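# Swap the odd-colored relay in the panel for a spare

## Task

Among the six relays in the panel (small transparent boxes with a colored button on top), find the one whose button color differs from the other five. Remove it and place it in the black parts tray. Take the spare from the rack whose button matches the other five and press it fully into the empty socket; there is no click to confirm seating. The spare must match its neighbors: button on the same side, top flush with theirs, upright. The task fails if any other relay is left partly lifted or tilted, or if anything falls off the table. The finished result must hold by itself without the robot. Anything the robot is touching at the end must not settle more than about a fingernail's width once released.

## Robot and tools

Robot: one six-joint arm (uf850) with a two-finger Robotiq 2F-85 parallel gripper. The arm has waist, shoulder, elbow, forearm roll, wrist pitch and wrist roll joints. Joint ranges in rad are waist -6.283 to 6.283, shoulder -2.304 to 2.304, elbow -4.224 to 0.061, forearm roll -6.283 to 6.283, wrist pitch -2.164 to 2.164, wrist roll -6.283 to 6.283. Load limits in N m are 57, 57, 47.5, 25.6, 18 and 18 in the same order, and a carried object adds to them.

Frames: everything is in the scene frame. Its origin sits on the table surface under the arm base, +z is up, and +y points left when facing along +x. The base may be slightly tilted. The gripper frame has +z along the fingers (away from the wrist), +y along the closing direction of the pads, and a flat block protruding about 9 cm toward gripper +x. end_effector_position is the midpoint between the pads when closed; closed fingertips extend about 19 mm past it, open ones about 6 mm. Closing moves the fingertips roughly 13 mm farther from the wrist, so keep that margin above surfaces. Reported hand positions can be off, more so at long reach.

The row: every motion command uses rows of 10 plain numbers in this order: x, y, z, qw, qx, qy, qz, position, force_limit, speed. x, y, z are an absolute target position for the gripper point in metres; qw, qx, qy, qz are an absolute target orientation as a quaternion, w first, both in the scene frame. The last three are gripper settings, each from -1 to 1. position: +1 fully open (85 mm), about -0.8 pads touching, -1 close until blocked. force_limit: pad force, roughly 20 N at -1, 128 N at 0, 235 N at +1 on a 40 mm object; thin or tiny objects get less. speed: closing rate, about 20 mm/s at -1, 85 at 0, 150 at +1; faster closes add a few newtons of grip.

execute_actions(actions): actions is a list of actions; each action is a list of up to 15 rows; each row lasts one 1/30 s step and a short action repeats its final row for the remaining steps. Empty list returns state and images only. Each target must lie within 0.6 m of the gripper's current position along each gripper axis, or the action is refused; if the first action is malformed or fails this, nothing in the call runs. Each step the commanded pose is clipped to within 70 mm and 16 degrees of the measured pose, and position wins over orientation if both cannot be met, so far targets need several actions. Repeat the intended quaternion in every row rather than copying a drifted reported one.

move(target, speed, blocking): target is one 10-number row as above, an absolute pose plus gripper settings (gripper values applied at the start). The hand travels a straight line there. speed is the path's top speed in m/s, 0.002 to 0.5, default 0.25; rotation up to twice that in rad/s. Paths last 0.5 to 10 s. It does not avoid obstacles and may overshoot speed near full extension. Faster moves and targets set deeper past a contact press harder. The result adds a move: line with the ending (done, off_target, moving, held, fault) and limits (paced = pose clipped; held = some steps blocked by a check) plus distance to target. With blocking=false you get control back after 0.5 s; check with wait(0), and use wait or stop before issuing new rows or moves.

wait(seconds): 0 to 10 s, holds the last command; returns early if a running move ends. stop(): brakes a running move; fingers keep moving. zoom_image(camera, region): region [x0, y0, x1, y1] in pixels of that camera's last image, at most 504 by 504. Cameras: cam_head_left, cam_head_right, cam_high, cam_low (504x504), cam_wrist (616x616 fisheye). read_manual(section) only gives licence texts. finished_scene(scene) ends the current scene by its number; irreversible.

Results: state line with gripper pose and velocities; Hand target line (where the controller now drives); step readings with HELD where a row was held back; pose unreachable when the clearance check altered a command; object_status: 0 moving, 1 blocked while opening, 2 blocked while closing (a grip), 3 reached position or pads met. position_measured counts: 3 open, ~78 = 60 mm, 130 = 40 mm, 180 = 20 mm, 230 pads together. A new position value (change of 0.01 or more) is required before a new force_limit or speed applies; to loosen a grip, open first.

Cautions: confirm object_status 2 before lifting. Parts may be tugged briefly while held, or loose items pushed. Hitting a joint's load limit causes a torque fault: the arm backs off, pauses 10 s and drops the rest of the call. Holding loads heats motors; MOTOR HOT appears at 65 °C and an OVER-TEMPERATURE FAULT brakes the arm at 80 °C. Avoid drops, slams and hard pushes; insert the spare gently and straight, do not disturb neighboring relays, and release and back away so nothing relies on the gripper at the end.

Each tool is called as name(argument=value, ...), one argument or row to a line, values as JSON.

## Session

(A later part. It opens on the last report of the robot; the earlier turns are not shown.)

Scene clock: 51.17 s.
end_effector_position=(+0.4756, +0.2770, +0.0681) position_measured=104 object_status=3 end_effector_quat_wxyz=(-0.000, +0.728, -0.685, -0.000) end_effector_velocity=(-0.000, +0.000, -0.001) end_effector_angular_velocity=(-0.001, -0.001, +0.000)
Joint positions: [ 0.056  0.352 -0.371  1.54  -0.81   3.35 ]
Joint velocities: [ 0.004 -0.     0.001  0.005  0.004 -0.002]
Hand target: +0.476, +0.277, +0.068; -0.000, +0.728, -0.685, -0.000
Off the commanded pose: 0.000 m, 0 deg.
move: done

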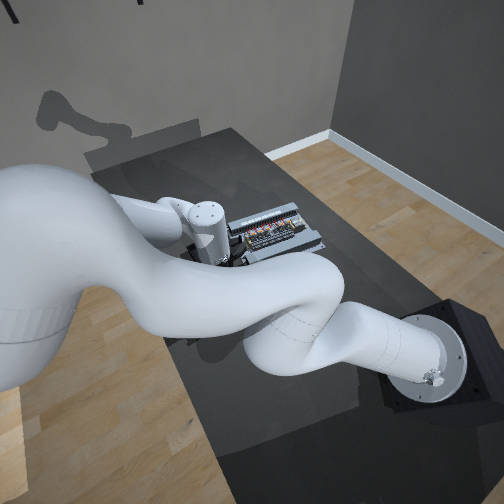

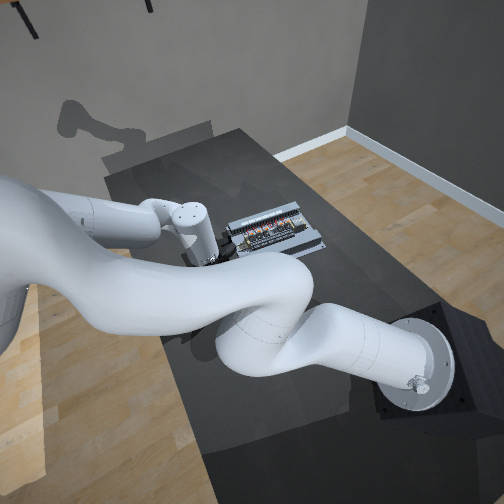

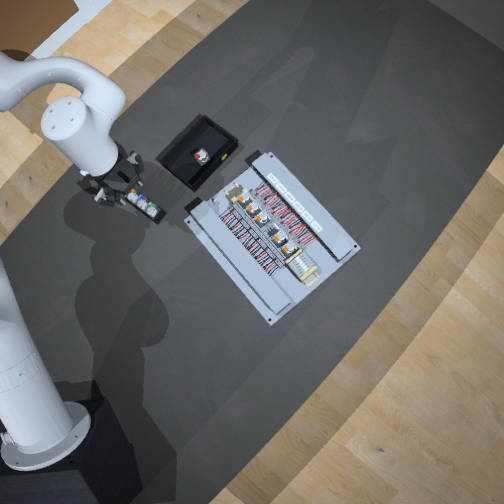

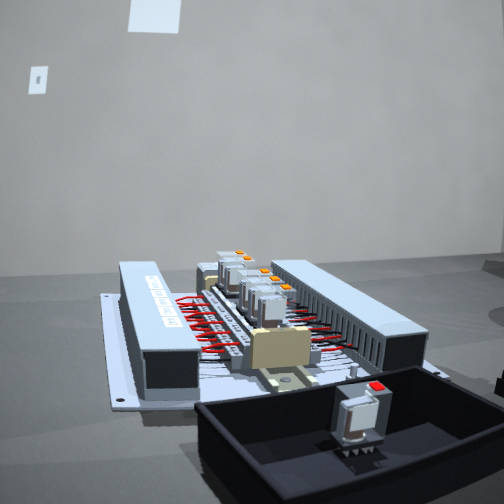

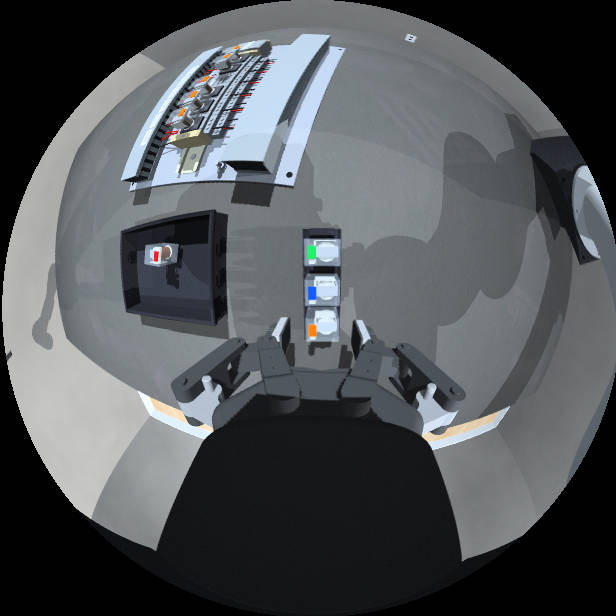

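move(
  target=[0.475,0.2775,0.047,0,0.731,-0.682,0,0.2,-0.6,0],
  speed=0.05,
)

move(
  target=[0.475,0.2775,0.047,0,0.731,-0.682,0,-1,-0.5,-0.5],
)

zoom_image(
  camera="cam_wrist",
  region=[220,180,420,380],
)

move(
  target=[0.475,0.2775,0.13,0,0.731,-0.682,0,-1,-0.5,-0.5],
  speed=0.1,
)

Scene clock: 54.40 s.
end_effector_position=(+0.4750, +0.2775, +0.0471) position_measured=104 object_status=3 end_effector_quat_wxyz=(+0.000, +0.731, -0.682, -0.000) end_effector_velocity=(+0.000, +0.000, -0.001) end_effector_angular_velocity=(+0.000, -0.001, +0.002)
Joint positions: [ 0.115  0.299 -0.378  1.629 -0.772  3.277]
Joint velocities: [ 0.002 -0.002 -0.     0.004  0.001 -0.004]
Hand target: +0.475, +0.277, +0.047; +0.000, +0.731, -0.682, -0.000
Off the commanded pose: 0.000 m, 0 deg.
move: done

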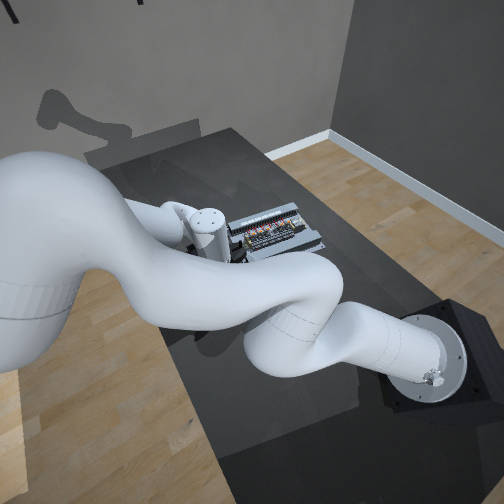

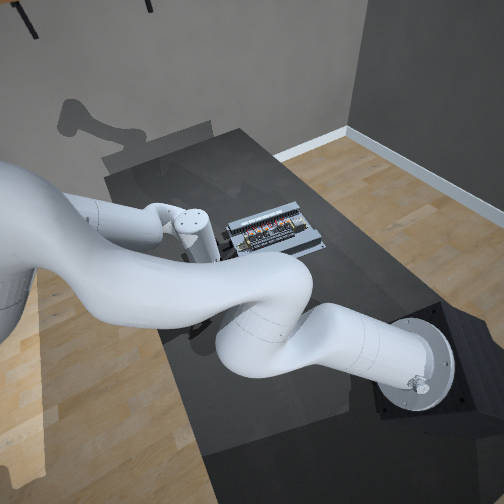

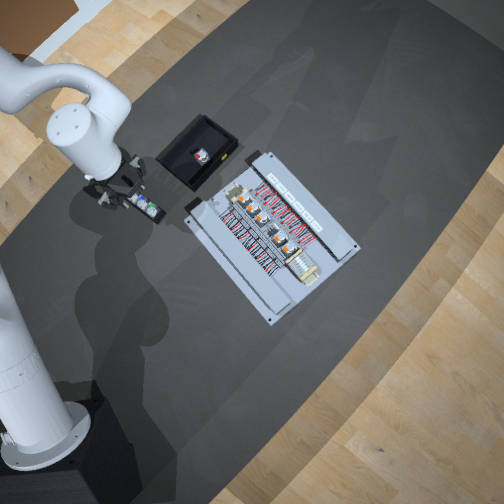

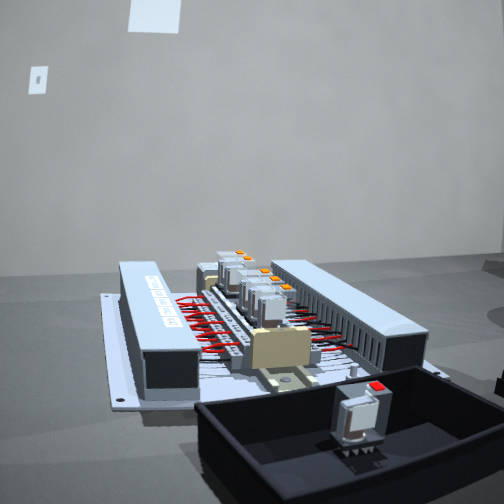

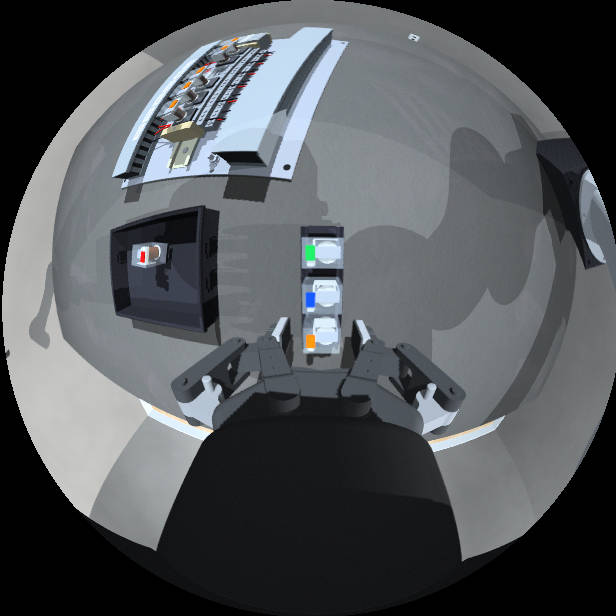

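Scene clock: 55.10 s.
end_effector_position=(+0.4750, +0.2775, +0.0471) position_measured=164 object_status=0 end_effector_quat_wxyz=(-0.000, +0.731, -0.682, +0.000) end_effector_velocity=(+0.000, -0.001, -0.000) end_effector_angular_velocity=(-0.001, -0.000, -0.001)
Joint positions: [ 0.115  0.3   -0.378  1.63  -0.772  3.276]
Joint velocities: [-0.    -0.002 -0.     0.001  0.001 -0.001]
Hand target: +0.475, +0.277, +0.047; +0.000, +0.731, -0.682, -0.000
Off the commanded pose: 0.000 m, 0 deg.
move: done

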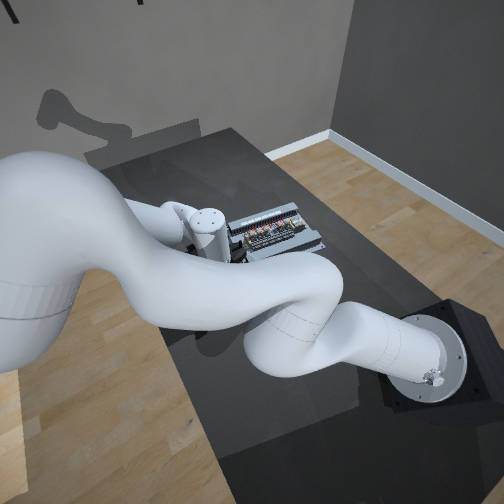

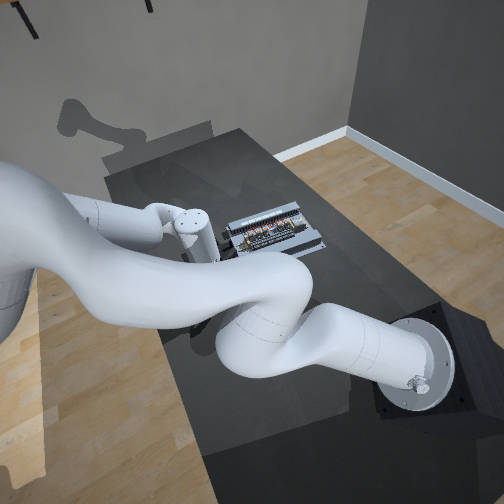

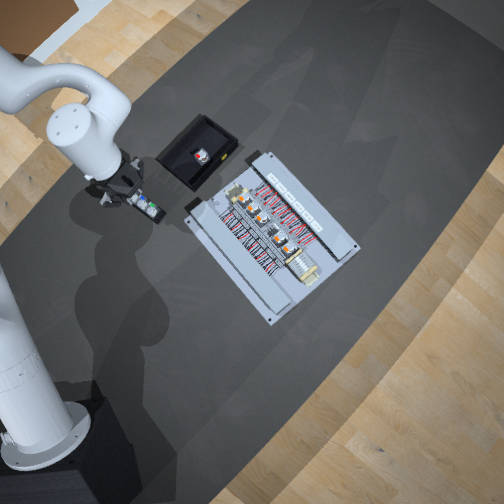

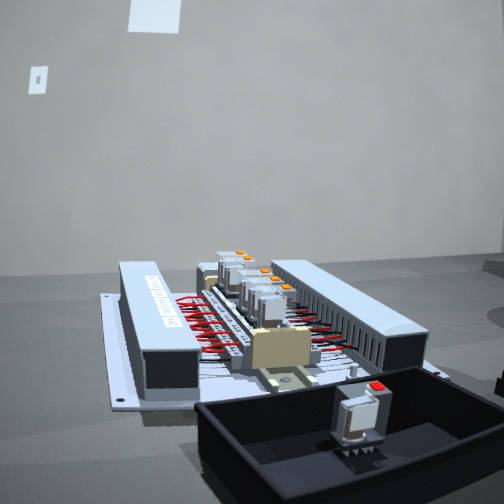

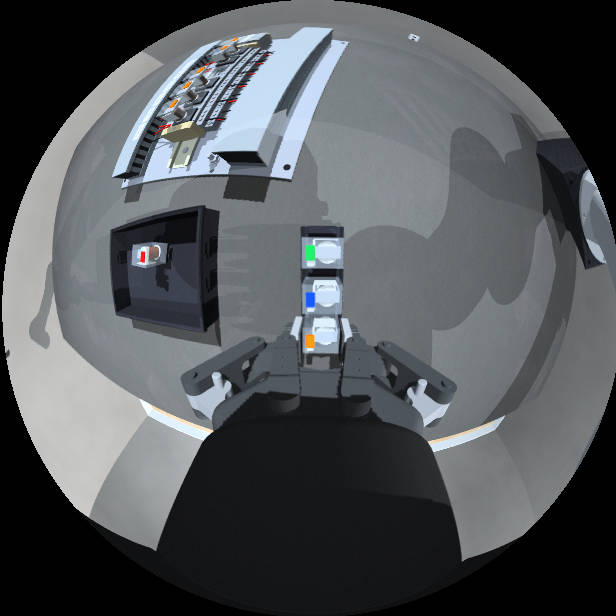

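Region (220, 180, 420, 380) of cam_wrist's 616x616 image, scaled by 2.520, with more detail than that image has.

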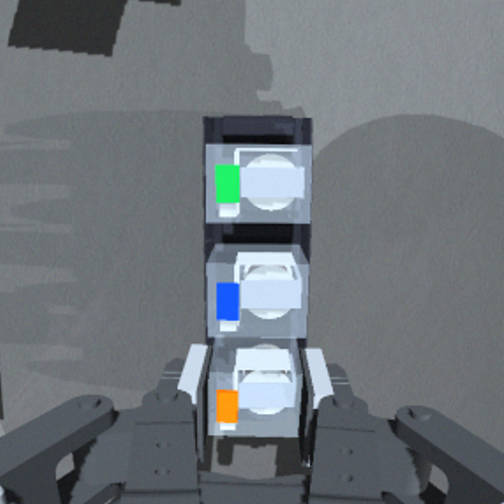

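Scene clock: 56.37 s.
end_effector_position=(+0.4748, +0.2775, +0.1299) position_measured=164 object_status=2 end_effector_quat_wxyz=(-0.000, +0.731, -0.682, +0.000) end_effector_velocity=(-0.000, +0.001, +0.001) end_effector_angular_velocity=(+0.001, +0.001, +0.002)
Joint positions: [-0.132  0.493 -0.366  1.313 -0.961  3.488]
Joint velocities: [-0.003  0.003 -0.    -0.004 -0.005  0.002]
Hand target: +0.475, +0.278, +0.130; -0.000, +0.732, -0.682, +0.000
Off the commanded pose: 0.000 m, 0 deg.
move: done

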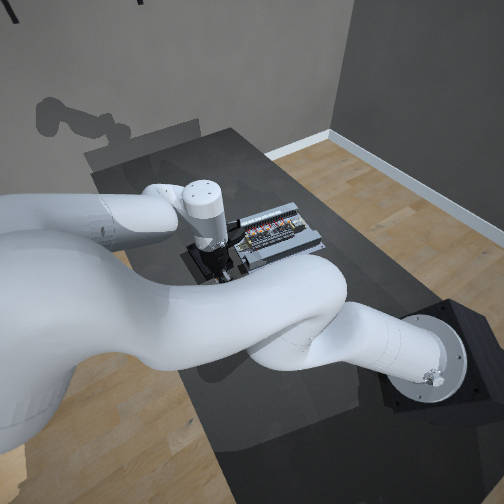

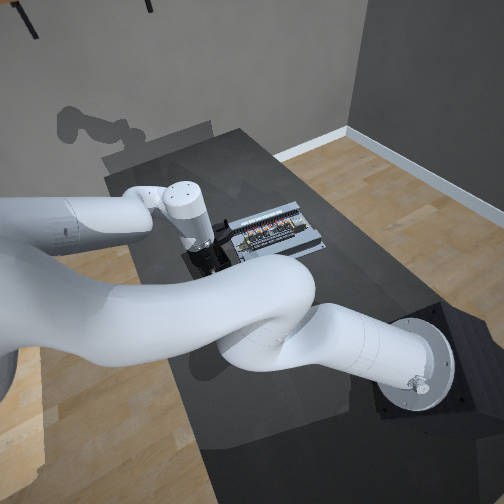

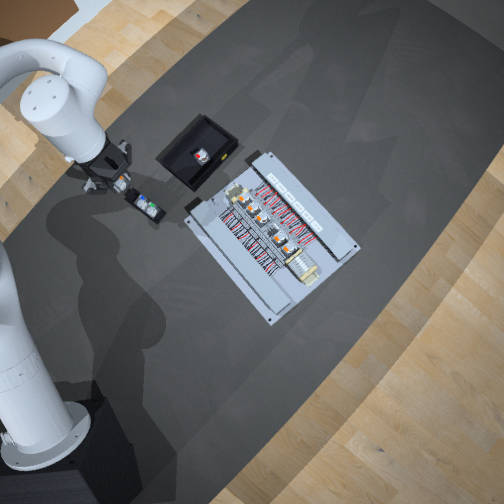

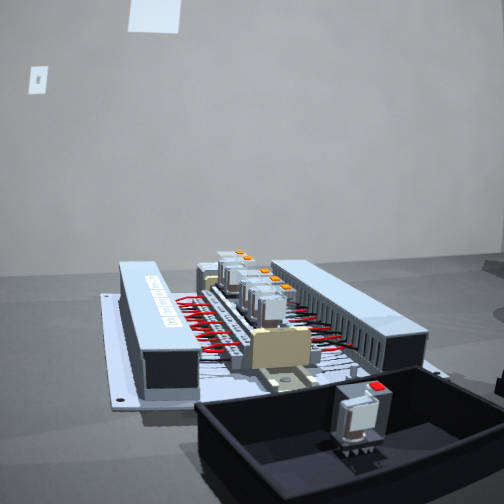

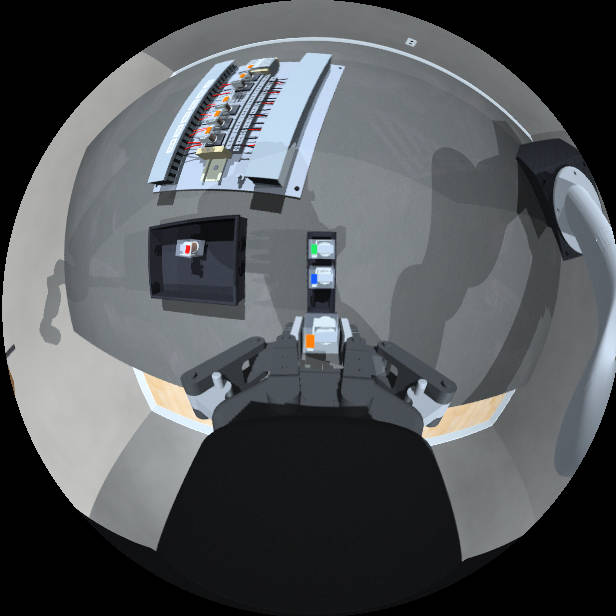

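Same grasp as before.

move(
  target=[0.6235,-0.029,0.125,0,0.758,0.652,0,-1,-0.5,-0.5],
  speed=0.45,
)

move(
  target=[0.6235,-0.029,0.078,0,0.758,0.652,0,-1,-0.5,-0.5],
  speed=0.04,
)

zoom_image(
  camera="cam_wrist",
  region=[220,180,420,380],
)

zoom_image(
  camera="cam_low",
  region=[170,190,330,350],
)

Scene clock: 62.50 s.
end_effector_position=(+0.6240, -0.0295, +0.1253) position_measured=164 object_status=2 end_effector_quat_wxyz=(+0.001, +0.758, +0.652, -0.002) end_effector_velocity=(+0.001, -0.001, +0.000) end_effector_angular_velocity=(+0.001, -0.001, +0.006)
Joint positions: [-0.487 -0.497 -0.998  1.278 -1.081  0.097]
Joint velocities: [-0.001 -0.002 -0.002 -0.    -0.001 -0.007]
Hand target: +0.624, -0.030, +0.125; +0.001, +0.758, +0.652, -0.002
Off the commanded pose: 0.001 m, 0 deg.
move: done

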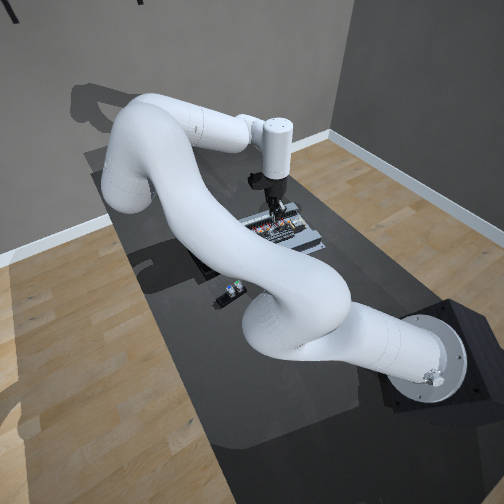

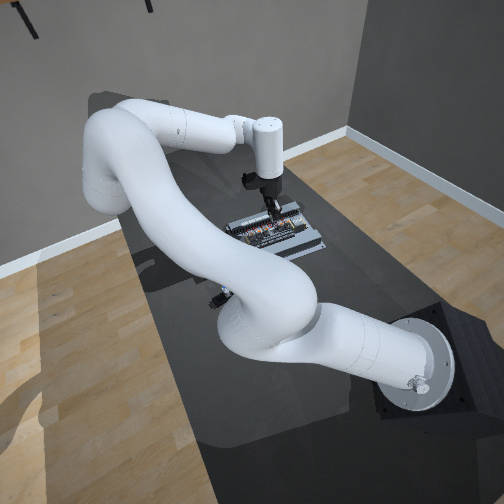

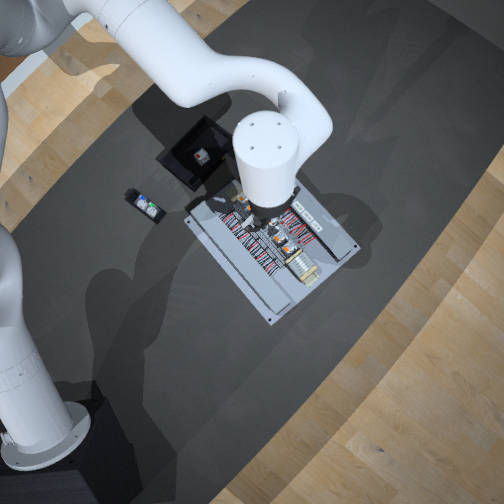

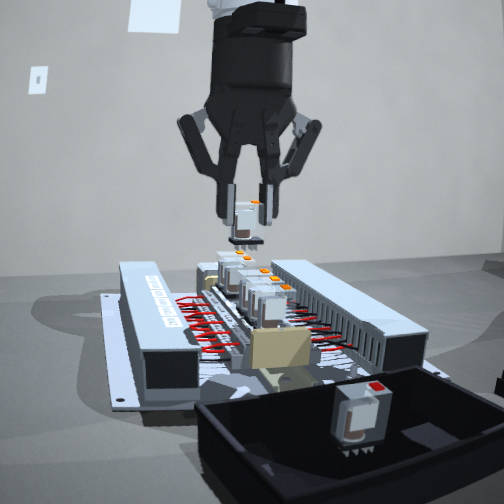

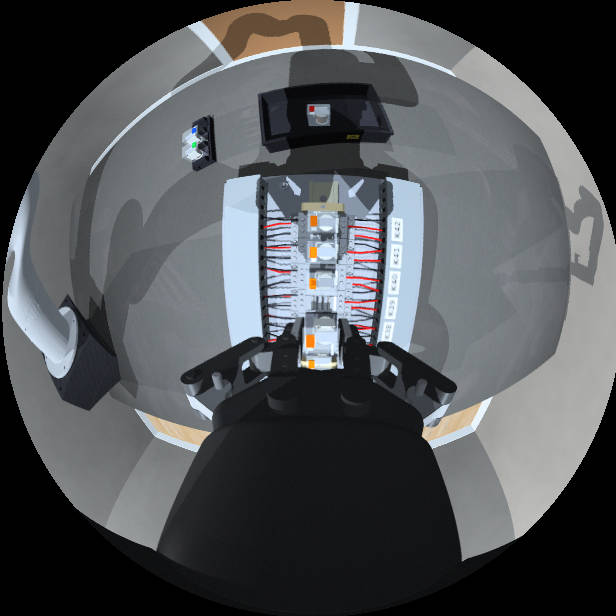

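Scene clock: 63.97 s.
end_effector_position=(+0.6236, -0.0290, +0.0781) position_measured=164 object_status=2 end_effector_quat_wxyz=(-0.000, +0.758, +0.652, +0.000) end_effector_velocity=(-0.000, -0.000, -0.001) end_effector_angular_velocity=(-0.000, -0.000, -0.001)
Joint positions: [-0.411 -0.546 -0.997  1.37  -1.038  0.051]
Joint velocities: [ 0.002 -0.002 -0.     0.003  0.001 -0.001]
Hand target: +0.624, -0.029, +0.078; -0.000, +0.758, +0.652, +0.000
Off the commanded pose: 0.000 m, 0 deg.
move: done

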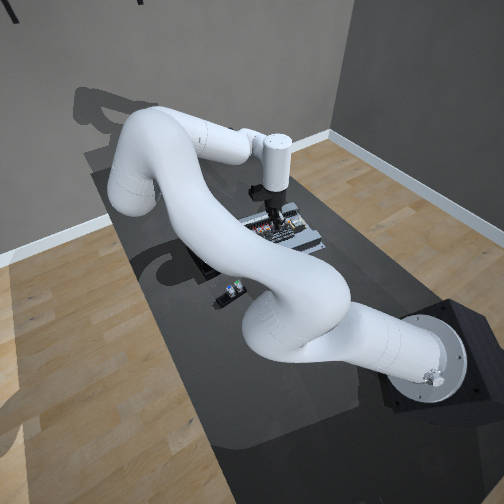

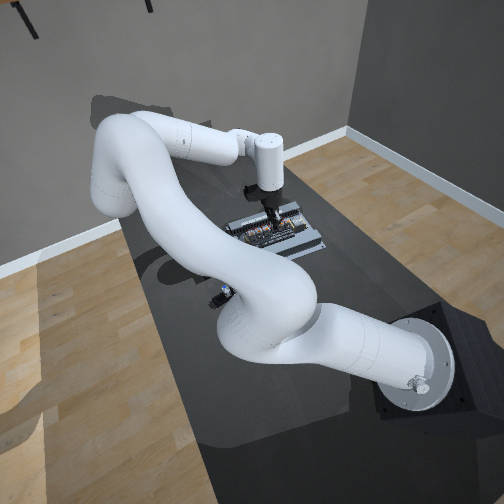

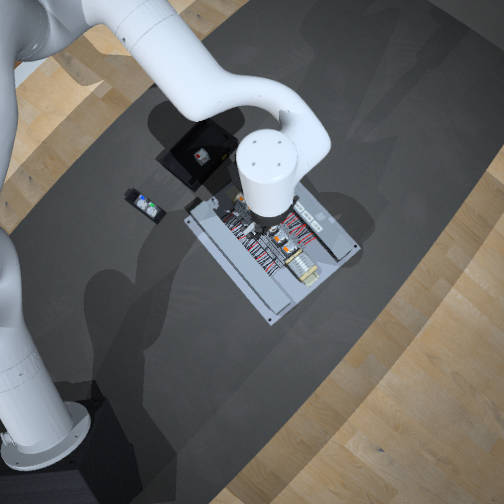

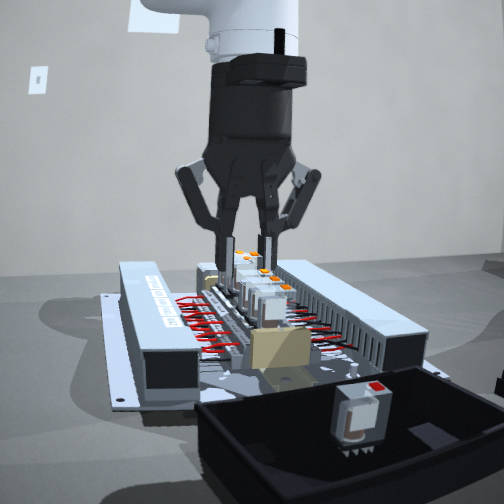

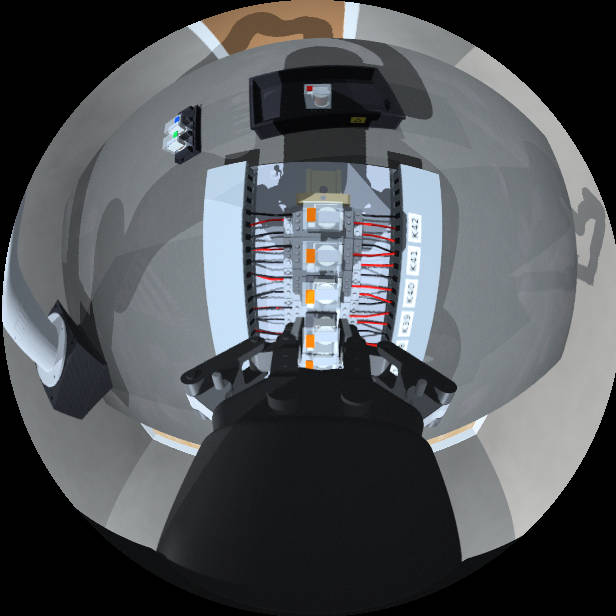

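Region (220, 180, 420, 380) of cam_wrist's 616x616 image, scaled by 2.520, with more detail than that image has.

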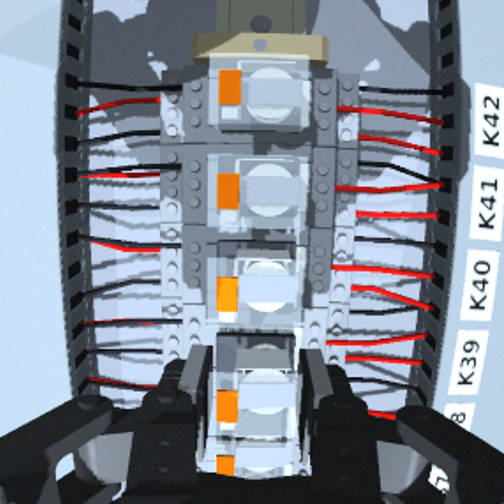

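Region (170, 190, 330, 350) of cam_low's 504x504 image, scaled by 3.150, with more detail than that image has.

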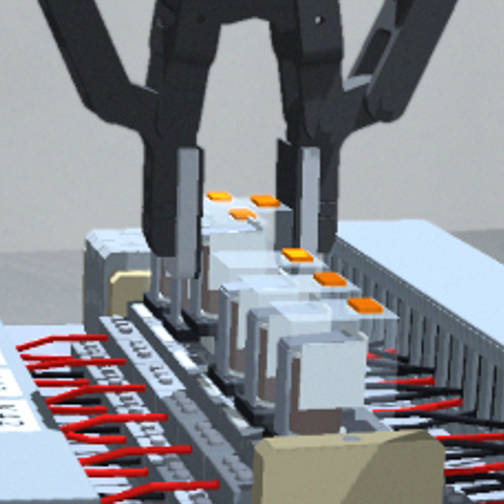

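move(
  target=[0.6229,-0.0283,0.077,0,0.758,0.652,0,-1,-0.5,-0.5],
  speed=0.01,
)

move(
  target=[0.6229,-0.0283,0.066,0,0.758,0.652,0,-1,-0.5,-0.5],
  speed=0.008,
)

zoom_image(
  camera="cam_wrist",
  region=[220,180,420,380],
)

zoom_image(
  camera="cam_low",
  region=[170,190,330,350],
)

Scene clock: 68.17 s.
end_effector_position=(+0.6229, -0.0283, +0.0770) position_measured=164 object_status=2 end_effector_quat_wxyz=(-0.000, +0.758, +0.652, +0.000) end_effector_velocity=(-0.000, -0.000, -0.001) end_effector_angular_velocity=(-0.001, +0.001, -0.000)
Joint positions: [-0.409 -0.545 -0.994  1.372 -1.037  0.049]
Joint velocities: [ 0.001 -0.     0.     0.001  0.001  0.   ]
Hand target: +0.623, -0.028, +0.077; -0.000, +0.758, +0.652, +0.000
Off the commanded pose: 0.000 m, 0 deg.
move: done

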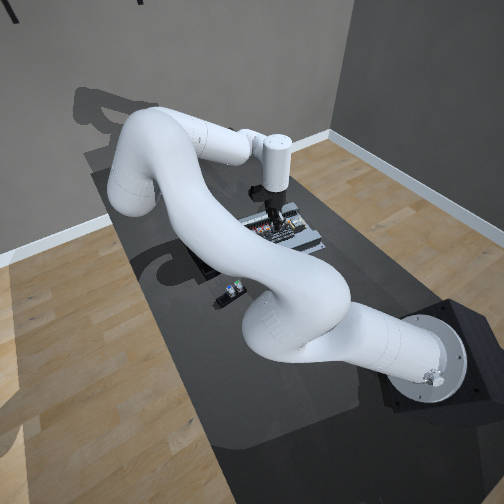

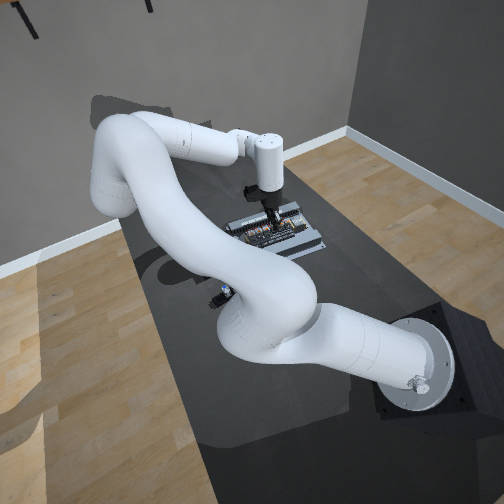

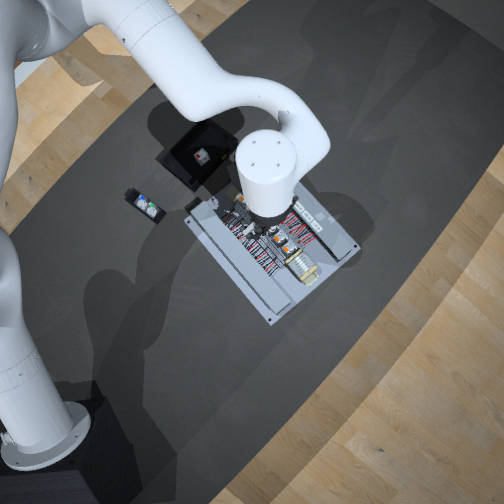

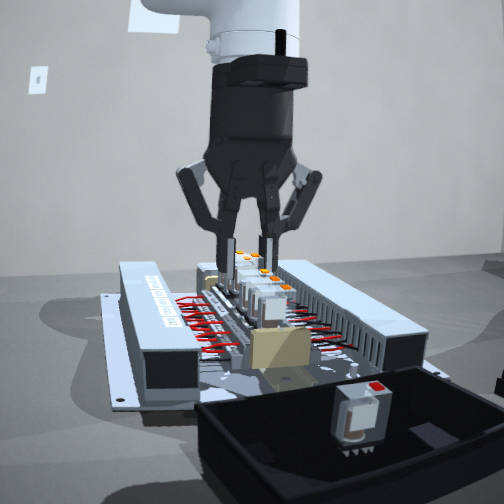

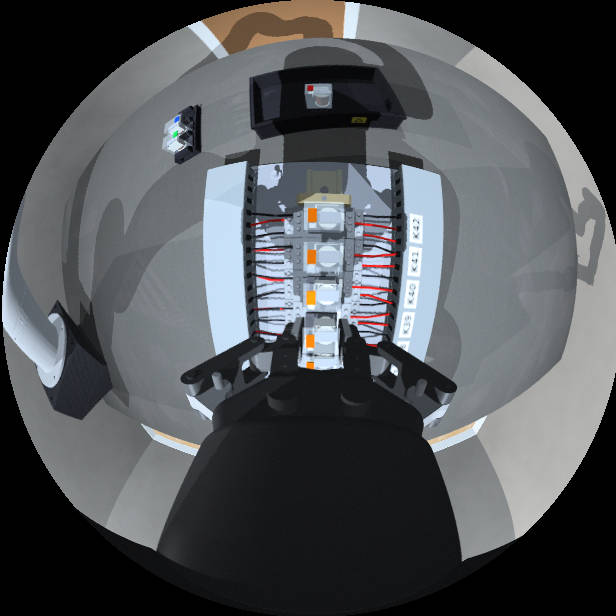

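Scene clock: 69.77 s.
end_effector_position=(+0.6231, -0.0286, +0.0681) position_measured=164 object_status=2 end_effector_quat_wxyz=(+0.000, +0.758, +0.652, +0.001) end_effector_velocity=(+0.000, -0.002, +0.000) end_effector_angular_velocity=(-0.003, +0.000, +0.000)
Joint positions: [-0.396 -0.557 -0.996  1.392 -1.031  0.039]
Joint velocities: [-0.002 -0.002 -0.002 -0.001  0.002 -0.001]
Hand target: +0.623, -0.028, +0.066; -0.000, +0.758, +0.652, +0.000
Off the commanded pose: 0.002 m, 0 deg.
move: done

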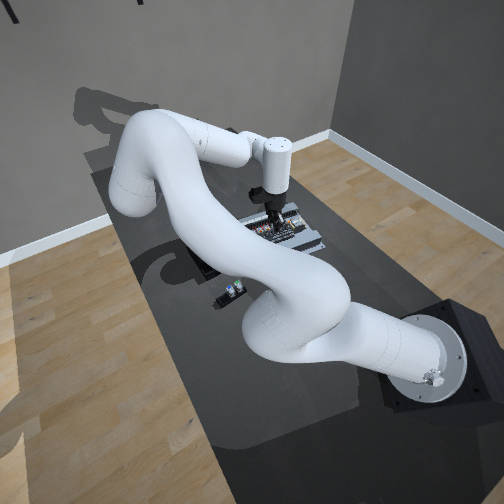

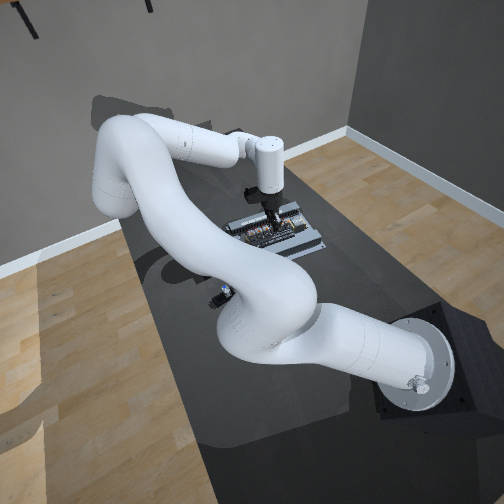

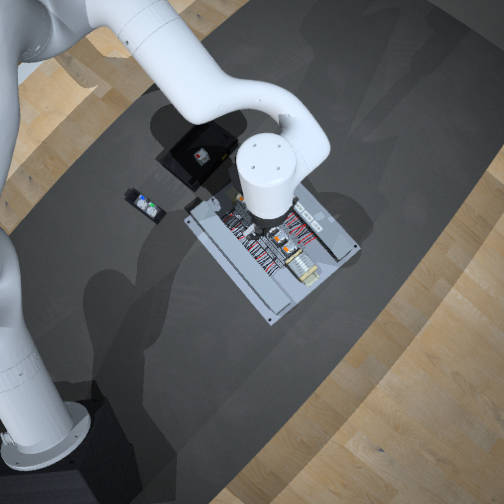

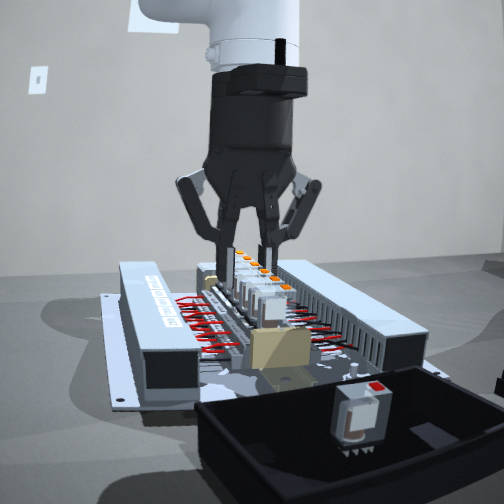

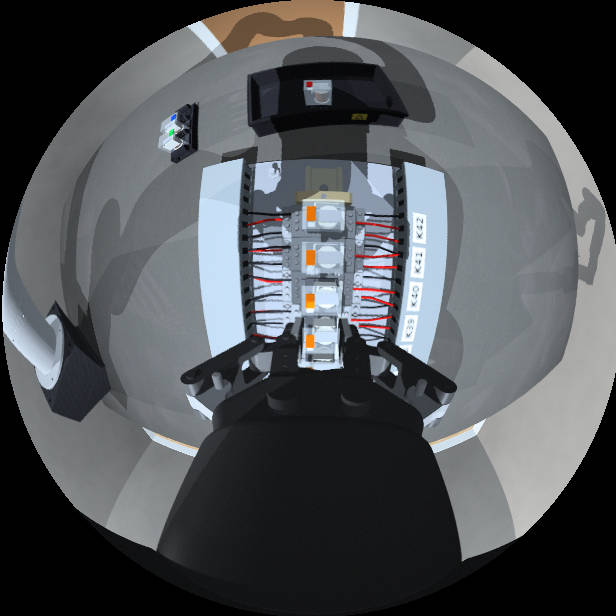

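Region (220, 180, 420, 380) of cam_wrist's 616x616 image, scaled by 2.520, with more detail than that image has.

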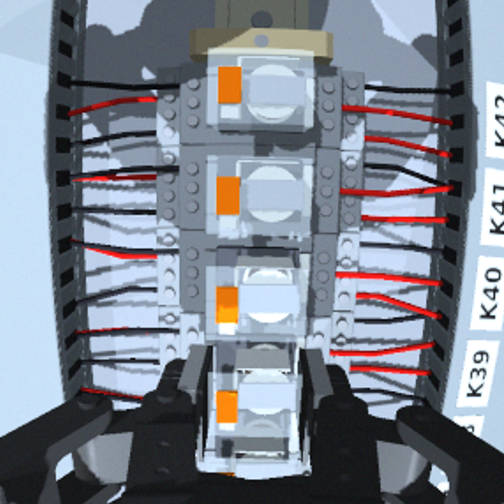

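Region (170, 190, 330, 350) of cam_low's 504x504 image, scaled by 3.150, with more detail than that image has.

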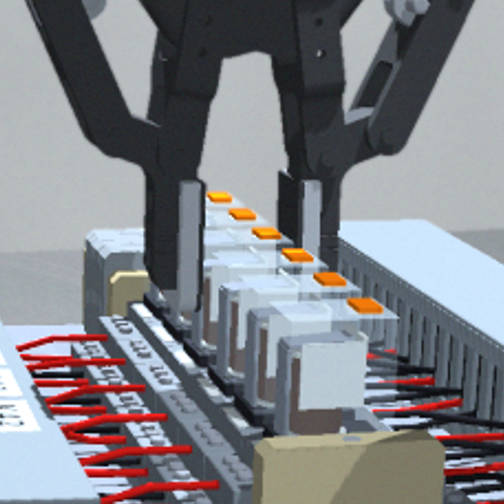

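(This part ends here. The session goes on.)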